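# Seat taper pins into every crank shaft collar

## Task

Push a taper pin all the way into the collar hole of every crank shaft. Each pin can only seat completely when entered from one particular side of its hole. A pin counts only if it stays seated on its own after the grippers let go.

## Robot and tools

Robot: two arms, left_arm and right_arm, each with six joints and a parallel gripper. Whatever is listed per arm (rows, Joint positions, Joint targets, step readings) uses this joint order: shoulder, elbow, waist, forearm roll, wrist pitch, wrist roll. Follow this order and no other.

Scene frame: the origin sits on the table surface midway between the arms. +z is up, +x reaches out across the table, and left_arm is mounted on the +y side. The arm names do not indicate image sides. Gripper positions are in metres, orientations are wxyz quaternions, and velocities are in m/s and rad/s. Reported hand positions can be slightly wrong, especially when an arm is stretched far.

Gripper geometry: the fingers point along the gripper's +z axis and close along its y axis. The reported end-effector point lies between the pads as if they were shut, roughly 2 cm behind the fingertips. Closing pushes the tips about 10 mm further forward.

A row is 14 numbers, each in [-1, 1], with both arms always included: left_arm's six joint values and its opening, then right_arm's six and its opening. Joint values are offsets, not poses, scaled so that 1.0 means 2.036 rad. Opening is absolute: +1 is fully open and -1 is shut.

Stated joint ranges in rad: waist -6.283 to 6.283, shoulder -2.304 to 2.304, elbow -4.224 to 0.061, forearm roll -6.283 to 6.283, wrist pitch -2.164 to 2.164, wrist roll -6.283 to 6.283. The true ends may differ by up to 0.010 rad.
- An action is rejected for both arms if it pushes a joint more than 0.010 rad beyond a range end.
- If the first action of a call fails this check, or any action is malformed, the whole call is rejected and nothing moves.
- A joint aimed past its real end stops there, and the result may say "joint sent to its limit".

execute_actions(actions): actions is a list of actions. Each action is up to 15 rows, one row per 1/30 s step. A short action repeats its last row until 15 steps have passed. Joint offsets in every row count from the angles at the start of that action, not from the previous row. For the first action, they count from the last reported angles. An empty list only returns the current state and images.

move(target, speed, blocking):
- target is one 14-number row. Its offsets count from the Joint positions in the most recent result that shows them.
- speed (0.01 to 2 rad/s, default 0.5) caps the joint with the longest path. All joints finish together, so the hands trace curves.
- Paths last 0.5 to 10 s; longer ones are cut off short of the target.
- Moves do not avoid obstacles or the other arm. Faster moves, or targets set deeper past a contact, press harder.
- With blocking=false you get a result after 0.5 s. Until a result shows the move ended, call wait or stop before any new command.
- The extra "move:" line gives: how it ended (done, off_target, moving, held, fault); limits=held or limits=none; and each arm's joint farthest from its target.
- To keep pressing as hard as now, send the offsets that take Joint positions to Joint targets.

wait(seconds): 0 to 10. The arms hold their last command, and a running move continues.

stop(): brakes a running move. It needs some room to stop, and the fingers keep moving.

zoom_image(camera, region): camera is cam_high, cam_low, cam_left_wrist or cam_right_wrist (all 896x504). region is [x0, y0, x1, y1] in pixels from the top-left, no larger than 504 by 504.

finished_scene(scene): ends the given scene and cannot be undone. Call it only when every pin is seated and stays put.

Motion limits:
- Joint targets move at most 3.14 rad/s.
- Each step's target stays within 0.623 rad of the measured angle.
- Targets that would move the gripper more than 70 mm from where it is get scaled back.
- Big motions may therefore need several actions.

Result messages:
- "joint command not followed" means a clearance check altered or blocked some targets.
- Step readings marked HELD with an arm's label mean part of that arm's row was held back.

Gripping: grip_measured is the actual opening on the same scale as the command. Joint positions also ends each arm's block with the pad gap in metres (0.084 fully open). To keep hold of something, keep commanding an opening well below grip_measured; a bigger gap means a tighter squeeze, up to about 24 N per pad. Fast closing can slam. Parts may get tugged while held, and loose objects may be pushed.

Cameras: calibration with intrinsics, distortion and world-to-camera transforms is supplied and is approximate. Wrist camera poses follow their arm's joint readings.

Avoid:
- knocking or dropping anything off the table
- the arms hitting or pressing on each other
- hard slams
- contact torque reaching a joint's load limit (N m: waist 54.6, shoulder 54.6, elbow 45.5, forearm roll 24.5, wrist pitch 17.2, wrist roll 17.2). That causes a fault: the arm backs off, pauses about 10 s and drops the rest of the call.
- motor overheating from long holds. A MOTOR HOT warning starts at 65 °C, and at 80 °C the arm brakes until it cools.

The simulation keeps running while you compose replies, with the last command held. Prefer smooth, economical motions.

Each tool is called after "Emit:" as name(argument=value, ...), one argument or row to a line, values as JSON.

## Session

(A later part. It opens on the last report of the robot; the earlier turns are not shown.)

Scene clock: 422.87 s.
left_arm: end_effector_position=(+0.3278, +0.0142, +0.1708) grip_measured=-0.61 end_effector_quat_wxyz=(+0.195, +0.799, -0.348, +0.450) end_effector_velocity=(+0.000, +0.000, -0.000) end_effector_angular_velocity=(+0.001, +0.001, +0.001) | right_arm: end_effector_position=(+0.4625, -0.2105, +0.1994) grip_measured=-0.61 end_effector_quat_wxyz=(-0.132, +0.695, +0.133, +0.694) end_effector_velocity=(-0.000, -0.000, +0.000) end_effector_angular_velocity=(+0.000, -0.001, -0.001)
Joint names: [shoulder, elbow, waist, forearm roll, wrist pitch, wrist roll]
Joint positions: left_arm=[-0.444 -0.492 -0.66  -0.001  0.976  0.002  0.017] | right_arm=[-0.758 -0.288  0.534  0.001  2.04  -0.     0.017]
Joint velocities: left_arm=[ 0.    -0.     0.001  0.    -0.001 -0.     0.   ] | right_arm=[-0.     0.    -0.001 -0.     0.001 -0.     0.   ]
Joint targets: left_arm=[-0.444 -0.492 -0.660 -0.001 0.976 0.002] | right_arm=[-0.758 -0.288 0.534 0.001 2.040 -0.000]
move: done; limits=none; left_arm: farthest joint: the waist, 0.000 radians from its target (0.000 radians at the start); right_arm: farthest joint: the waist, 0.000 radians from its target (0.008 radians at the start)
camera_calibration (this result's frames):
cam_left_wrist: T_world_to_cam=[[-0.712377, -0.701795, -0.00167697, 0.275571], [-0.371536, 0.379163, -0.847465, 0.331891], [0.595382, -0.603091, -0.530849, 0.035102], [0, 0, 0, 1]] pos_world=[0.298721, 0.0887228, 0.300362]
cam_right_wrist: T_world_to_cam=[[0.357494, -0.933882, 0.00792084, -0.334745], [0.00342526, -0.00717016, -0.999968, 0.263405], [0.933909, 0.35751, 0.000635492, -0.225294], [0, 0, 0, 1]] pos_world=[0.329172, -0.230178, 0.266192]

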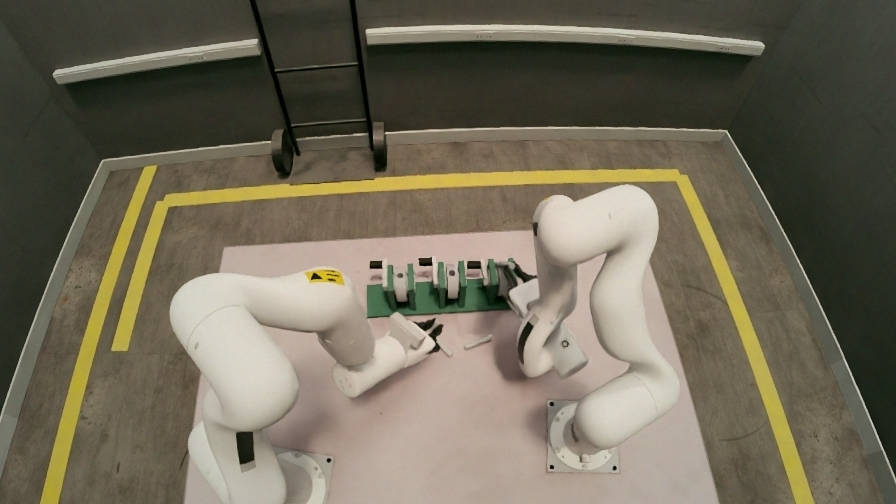

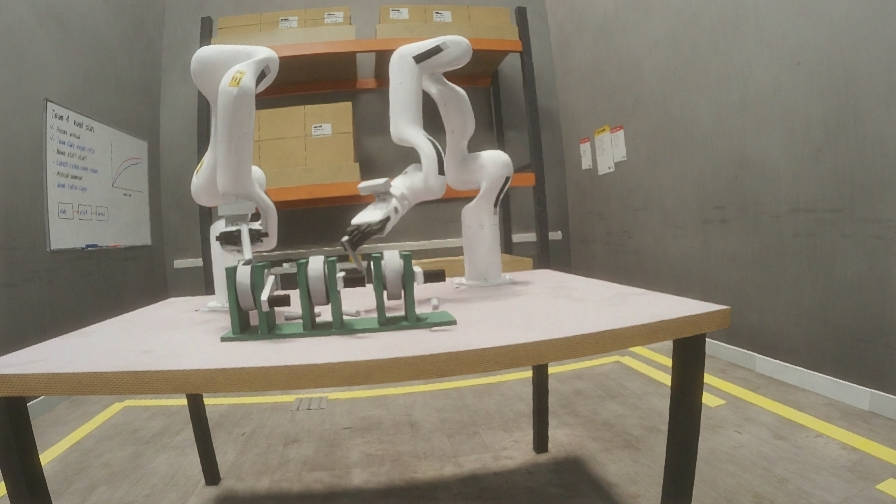

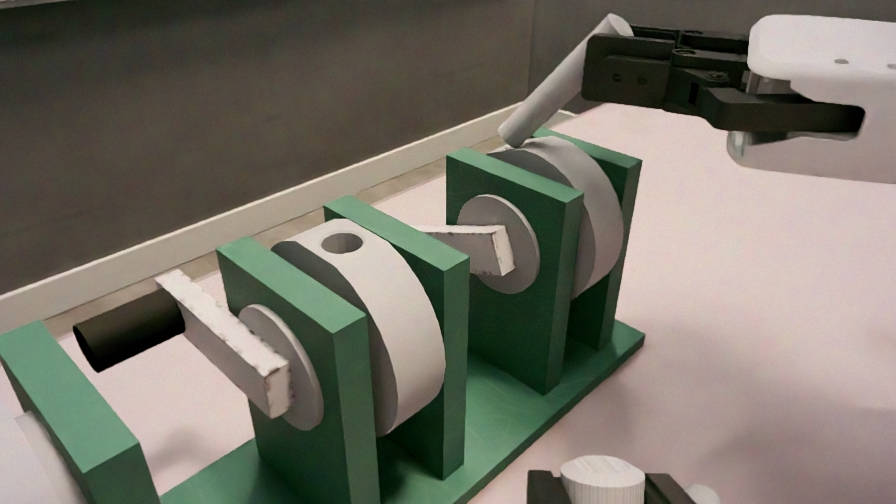

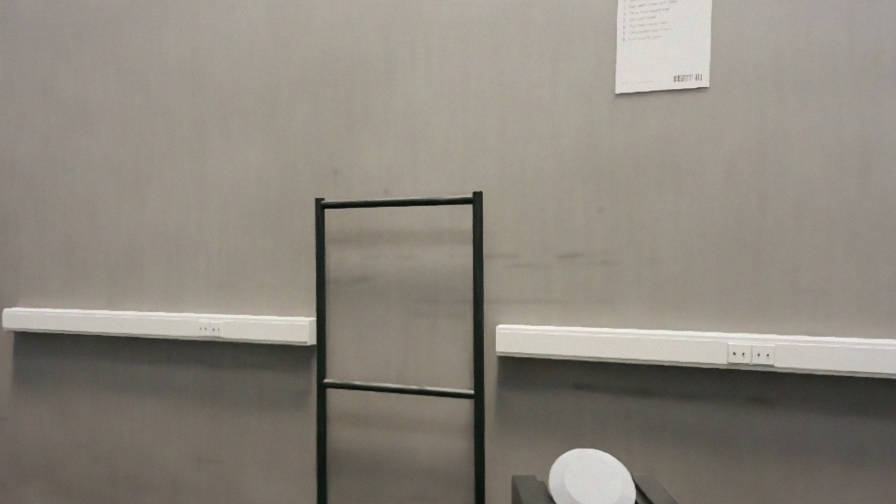

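Emit:
move(
  target=[0.1,0,0,0,0.25,0,-1,0.42,-0.09,-0.025,0,-0.35,0,-1],
  speed=0.5,
)

Emit:
move(
  target=[0,-0.063,0.142,0,0,0,-1,0,0,0,0,-0.93,0,-1],
  speed=0.8,
)

Emit:
move(
  target=[-0.217,0,0,0,0.073,0,-1,-0.1635,0,0,0,0.162,0,-1],
  speed=0.4,
)

Emit:
move(
  target=[0,0,0,0,0,0,-1,-0.1466,-0.017,0,0,0.13,0,-1],
  speed=0.1,
)

Scene clock: 454.60 s.
left_arm: end_effector_position=(+0.3541, -0.0140, +0.4077) grip_measured=-0.61 end_effector_quat_wxyz=(+0.304, +0.593, -0.258, +0.700) end_effector_velocity=(+0.000, +0.000, +0.001) end_effector_angular_velocity=(-0.001, -0.001, +0.001) | right_arm: end_effector_position=(+0.5614, -0.2013, +0.5515) grip_measured=-0.61 end_effector_quat_wxyz=(-0.132, +0.576, +0.095, +0.801) end_effector_velocity=(+0.000, -0.001, +0.002) end_effector_angular_velocity=(+0.002, -0.004, -0.002)
Joint names: [shoulder, elbow, waist, forearm roll, wrist pitch, wrist roll]
Joint positions: left_arm=[-0.241 -0.492 -0.66  -0.001  1.485  0.002  0.017] | right_arm=[ 0.097 -0.471  0.483  0.001  1.327 -0.     0.017]
Joint velocities: left_arm=[ 0.001 -0.     0.    -0.001  0.    -0.     0.   ] | right_arm=[ 0.003 -0.001 -0.002  0.    -0.     0.    -0.   ]
Joint targets: left_arm=[-0.240 -0.492 -0.660 -0.001 1.485 0.002] | right_arm=[0.097 -0.471 0.483 0.001 1.327 -0.000]
move: done; limits=none; left_arm: farthest joint: the waist, 0.000 radians from its target (0.000 radians at the start); right_arm: farthest joint: the wrist pitch, 0.001 radians from its target (0.712 radians at the start)
camera_calibration (this result's frames):
cam_left_wrist: T_world_to_cam=[[-0.716073, -0.697832, 0.0164398, 0.268912], [0.0942337, -0.11998, -0.988294, 0.438672], [0.691636, -0.706141, 0.151673, -0.185689], [0, 0, 0, 1]] pos_world=[0.279652, 0.109164, 0.45728]
cam_right_wrist: T_world_to_cam=[[0.307895, -0.951416, 0.00295988, -0.337301], [0.30497, 0.0957458, -0.947537, 0.437787], [0.901218, 0.292645, 0.319633, -0.491872], [0, 0, 0, 1]] pos_world=[0.413625, -0.218886, 0.573036]

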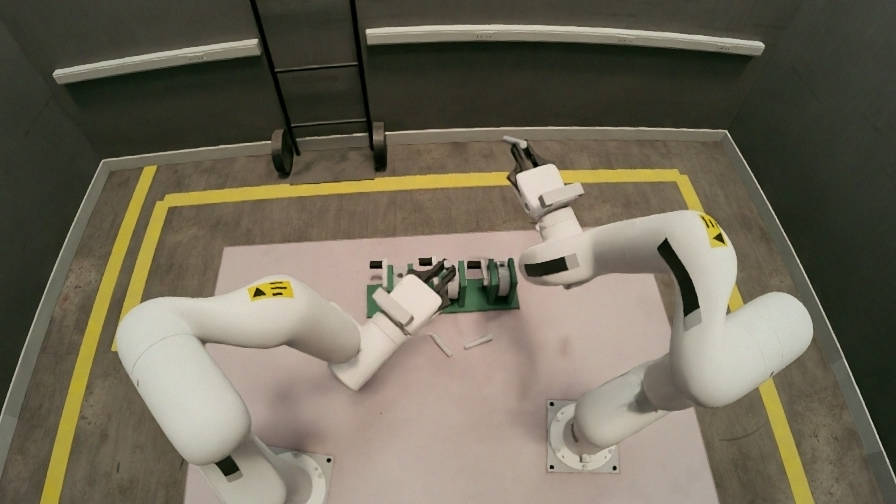

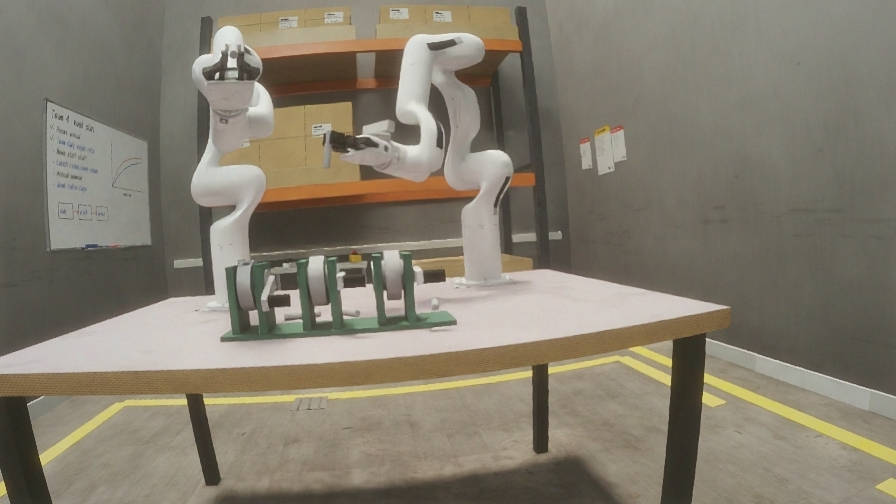

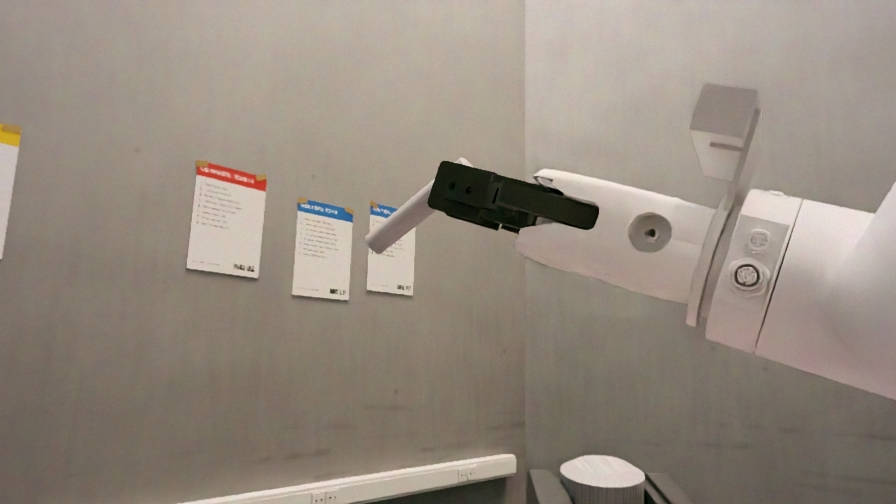

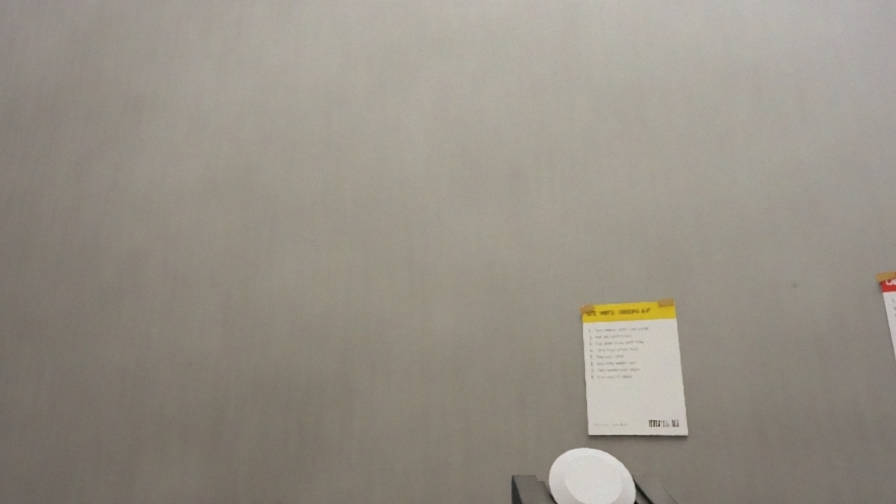

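Scene clock: 457.47 s.
left_arm: end_effector_position=(+0.4930, +0.0978, +0.4734) grip_measured=-0.61 end_effector_quat_wxyz=(+0.210, +0.575, -0.157, +0.775) end_effector_velocity=(+0.000, +0.000, +0.000) end_effector_angular_velocity=(+0.001, -0.000, +0.000) | right_arm: end_effector_position=(+0.3423, -0.2752, +0.2292) grip_measured=-0.61 end_effector_quat_wxyz=(-0.000, +0.987, +0.162, +0.001) end_effector_velocity=(-0.001, -0.001, -0.001) end_effector_angular_velocity=(-0.001, +0.004, -0.000)
Joint names: [shoulder, elbow, waist, forearm roll, wrist pitch, wrist roll]
Joint positions: left_arm=[-0.241 -0.62  -0.371 -0.001  1.485  0.002  0.017] | right_arm=[ 0.097 -0.471  0.483  0.001 -0.566 -0.     0.017]
Joint velocities: left_arm=[ 0.    -0.001  0.002  0.002 -0.001 -0.    -0.   ] | right_arm=[-0.002  0.001 -0.001  0.    -0.002 -0.001  0.   ]
Joint targets: left_arm=[-0.241 -0.620 -0.371 -0.001 1.485 0.002] | right_arm=[0.097 -0.471 0.483 0.001 -0.566 -0.000]
move: done; limits=none; left_arm: farthest joint: the waist, 0.000 radians from its target (0.289 radians at the start); right_arm: farthest joint: the waist, 0.000 radians from its target (0.000 radians at the start)
camera_calibration (this result's frames):
cam_left_wrist: T_world_to_cam=[[-0.489504, -0.871791, 0.0191392, 0.34935], [0.232339, -0.151549, -0.960756, 0.425892], [0.840479, -0.465847, 0.276735, -0.368803], [0, 0, 0, 1]] pos_world=[0.382028, 0.197298, 0.504553]
cam_right_wrist: T_world_to_cam=[[0.327091, -0.944934, 0.0105394, -0.345668], [-0.94497, -0.32714, -0.00326573, 0.301286], [0.00653374, -0.00889119, -0.999939, 0.356008], [0, 0, 0, 1]] pos_world=[0.395445, -0.224905, 0.360614]

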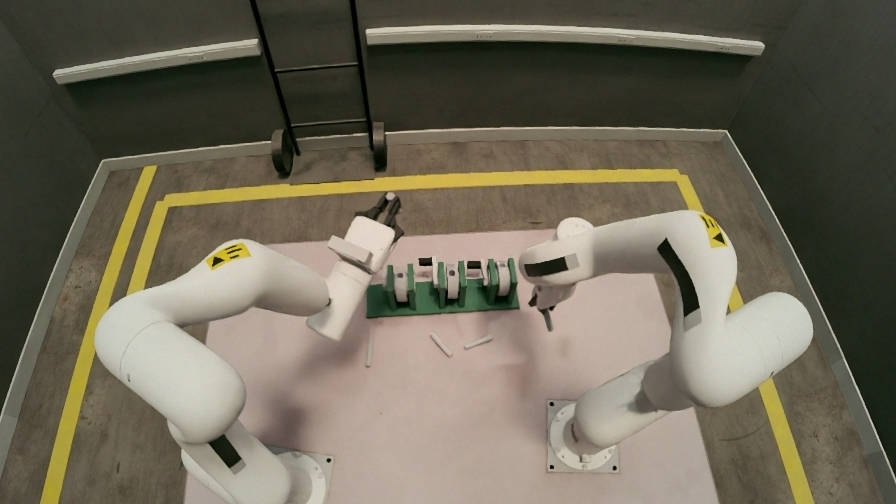

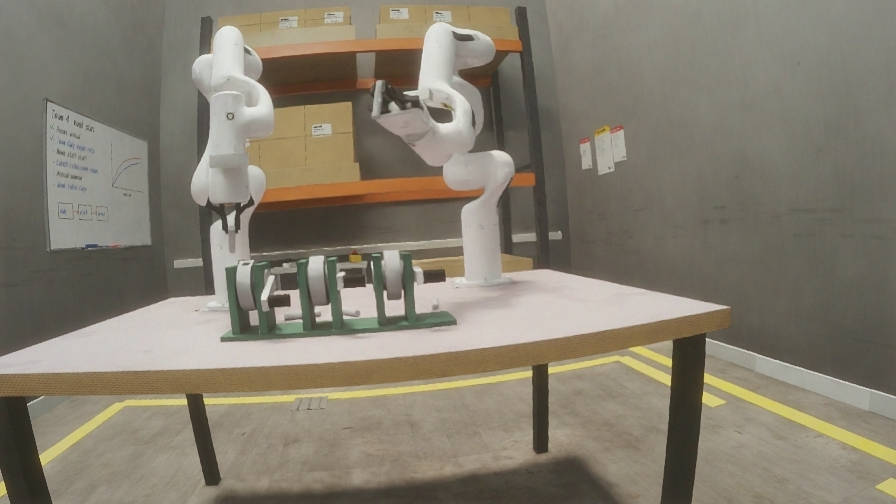

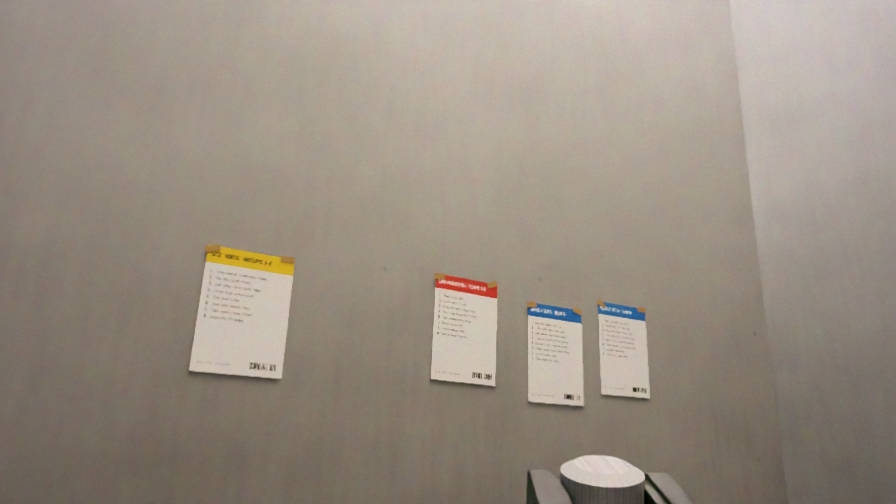

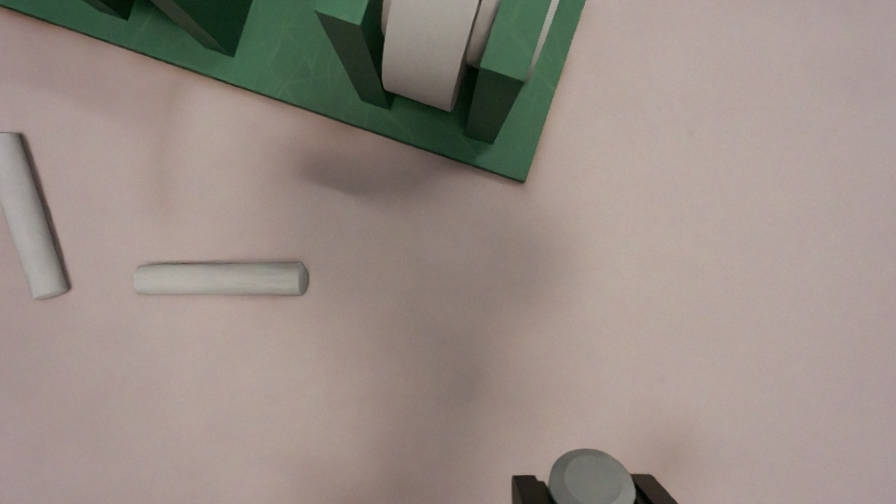

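Scene clock: 458.97 s.
left_arm: end_effector_position=(+0.4841, +0.1030, +0.2328) grip_measured=-0.61 end_effector_quat_wxyz=(+0.185, +0.682, -0.186, +0.683) end_effector_velocity=(-0.001, +0.001, -0.003) end_effector_angular_velocity=(+0.004, +0.006, +0.000) | right_arm: end_effector_position=(+0.3592, -0.2695, +0.1195) grip_measured=-0.61 end_effector_quat_wxyz=(-0.000, +0.987, +0.162, -0.000) end_effector_velocity=(-0.001, -0.000, -0.001) end_effector_angular_velocity=(-0.001, +0.002, -0.000)
Joint names: [shoulder, elbow, waist, forearm roll, wrist pitch, wrist roll]
Joint positions: left_arm=[-0.682 -0.62  -0.371 -0.001  1.634  0.002  0.017] | right_arm=[-0.236 -0.471  0.483  0.001 -0.236 -0.     0.017]
Joint velocities: left_arm=[-0.003  0.001  0.001  0.001 -0.003 -0.    -0.   ] | right_arm=[-0.004  0.     0.     0.     0.002 -0.    -0.   ]
Joint targets: left_arm=[-0.682 -0.620 -0.371 -0.001 1.633 0.002] | right_arm=[-0.236 -0.471 0.483 0.001 -0.236 -0.000]
move: done; limits=none; left_arm: farthest joint: the shoulder, 0.001 radians from its target (0.442 radians at the start); right_arm: farthest joint: the waist, 0.000 radians from its target (0.000 radians at the start)
camera_calibration (this result's frames):
cam_left_wrist: T_world_to_cam=[[-0.485481, -0.874158, 0.0124778, 0.354006], [-0.016197, -0.00527664, -0.999855, 0.311961], [0.874097, -0.485613, -0.011597, -0.239467], [0, 0, 0, 1]] pos_world=[0.386233, 0.194816, 0.304721]
cam_right_wrist: T_world_to_cam=[[0.326993, -0.944964, 0.0108399, -0.344714], [-0.945018, -0.327019, -0.000633734, 0.31846], [0.0041437, -0.0100366, -0.999941, 0.246783], [0, 0, 0, 1]] pos_world=[0.412647, -0.219123, 0.250707]

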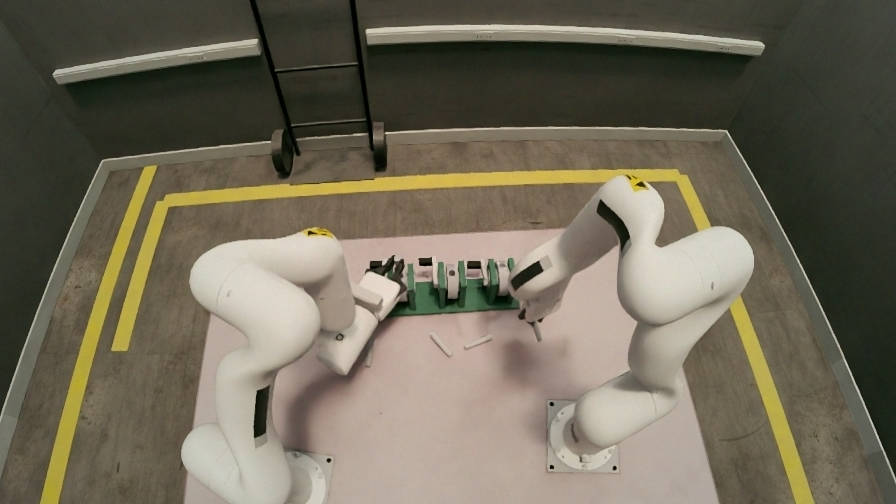

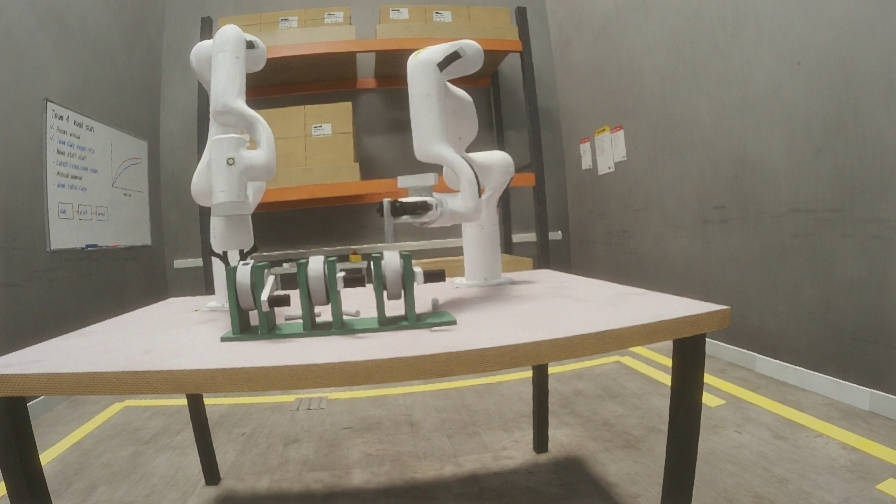

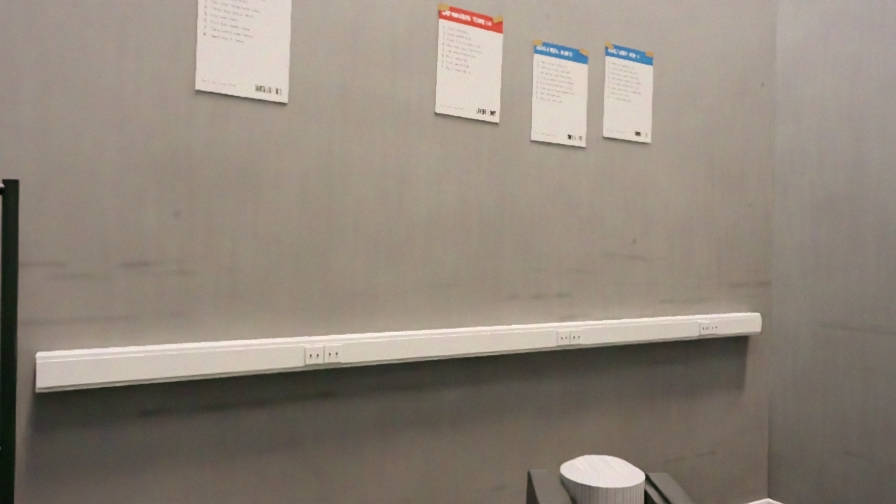

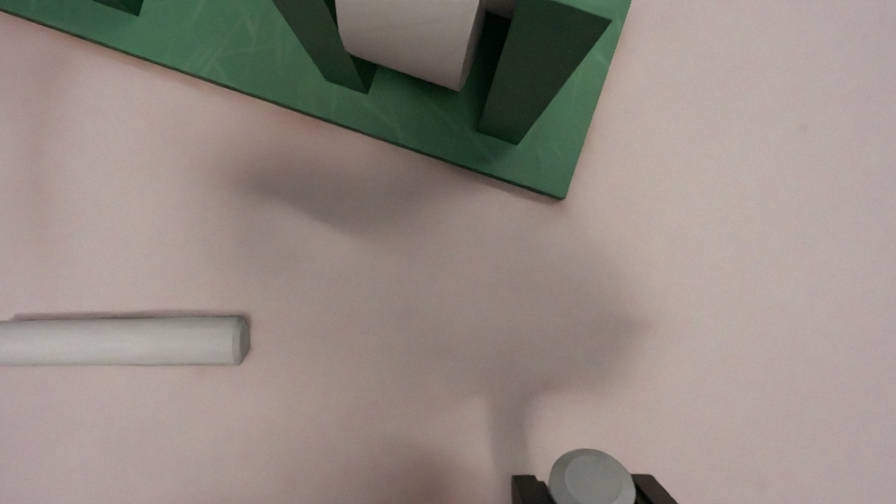

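Scene clock: 462.27 s.
left_arm: end_effector_position=(+0.4841, +0.1030, +0.2328) grip_measured=-0.61 end_effector_quat_wxyz=(+0.185, +0.682, -0.186, +0.683) end_effector_velocity=(-0.000, -0.000, +0.000) end_effector_angular_velocity=(+0.000, +0.000, -0.000) | right_arm: end_effector_position=(+0.3594, -0.2695, +0.0252) grip_measured=-0.62 end_effector_quat_wxyz=(+0.000, +0.987, +0.162, -0.000) end_effector_velocity=(-0.000, +0.000, -0.000) end_effector_angular_velocity=(+0.000, -0.001, +0.001)
Joint names: [shoulder, elbow, waist, forearm roll, wrist pitch, wrist roll]
Joint positions: left_arm=[-0.682 -0.62  -0.371 -0.001  1.634  0.002  0.017] | right_arm=[-0.534 -0.506  0.483  0.001  0.028 -0.     0.017]
Joint velocities: left_arm=[ 0.  0. -0.  0. -0.  0. -0.] | right_arm=[-0.001  0.     0.001 -0.     0.003 -0.    -0.   ]
Joint targets: left_arm=[-0.682 -0.620 -0.371 -0.001 1.634 0.002] | right_arm=[-0.534 -0.506 0.483 0.001 0.028 -0.000]
move: done; limits=none; left_arm: farthest joint: the waist, 0.000 radians from its target (0.000 radians at the start); right_arm: farthest joint: the shoulder, 0.001 radians from its target (0.299 radians at the start)
camera_calibration (this result's frames):
cam_left_wrist: T_world_to_cam=[[-0.485481, -0.874158, 0.0124777, 0.354006], [-0.0161969, -0.00527664, -0.999855, 0.31196], [0.874097, -0.485612, -0.0115969, -0.239467], [0, 0, 0, 1]] pos_world=[0.386233, 0.194816, 0.304721]
cam_right_wrist: T_world_to_cam=[[0.326964, -0.944971, 0.0111182, -0.343758], [-0.945025, -0.326997, -0.00117371, 0.318614], [0.00474474, -0.0101232, -0.999938, 0.152201], [0, 0, 0, 1]] pos_world=[0.412772, -0.219115, 0.156388]

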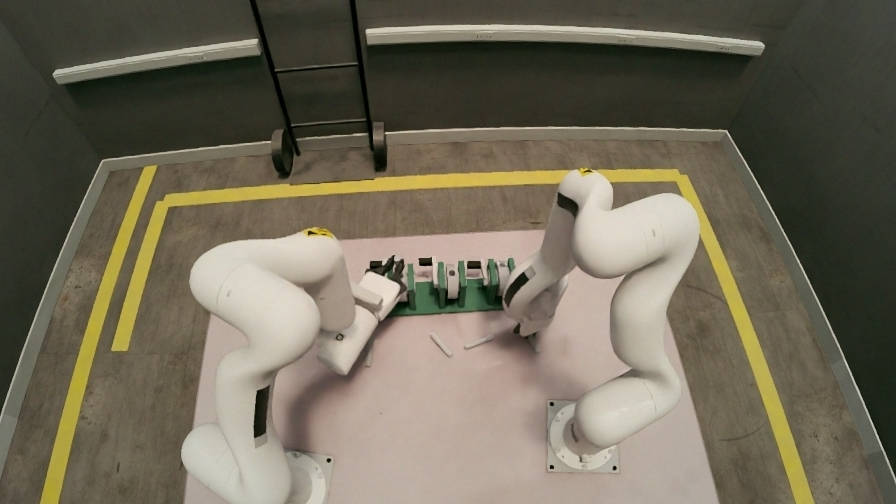

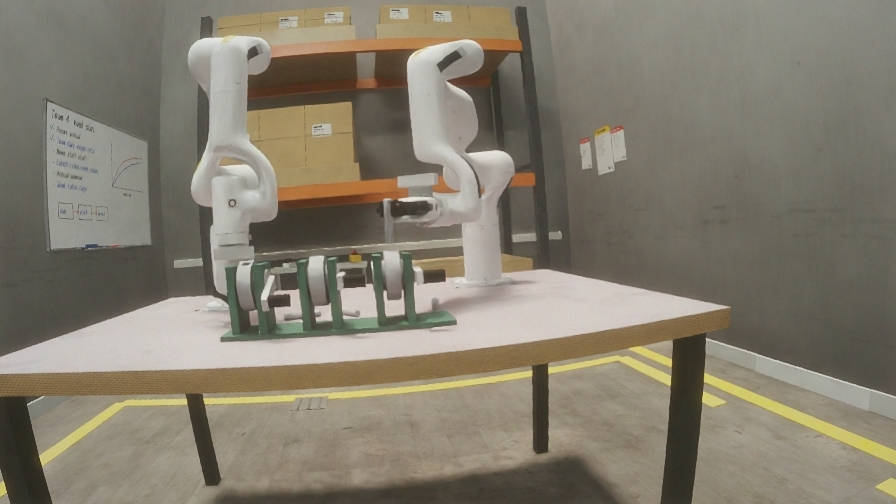

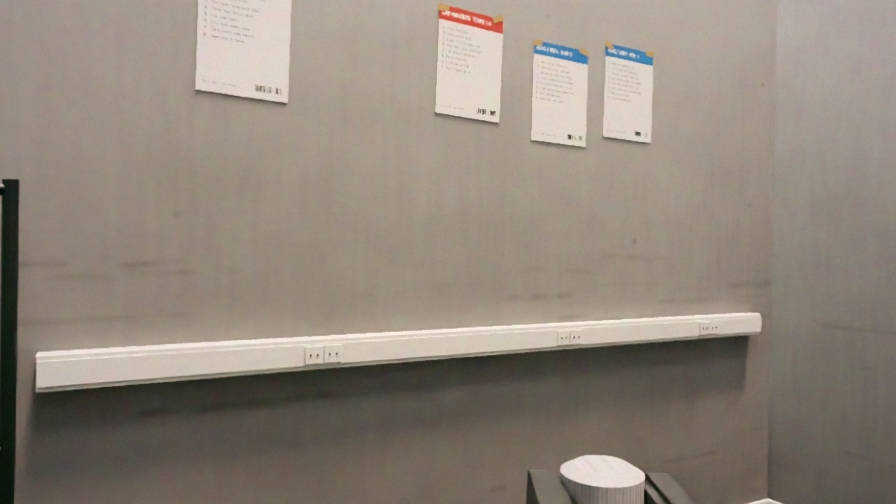

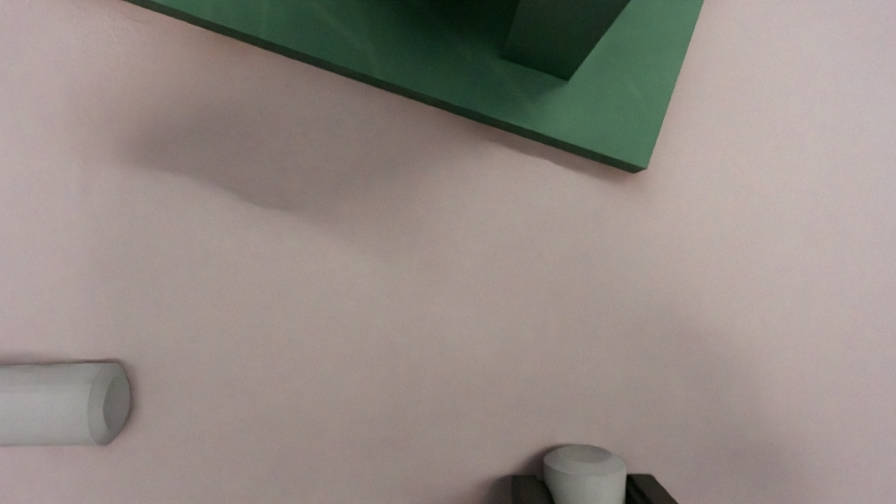

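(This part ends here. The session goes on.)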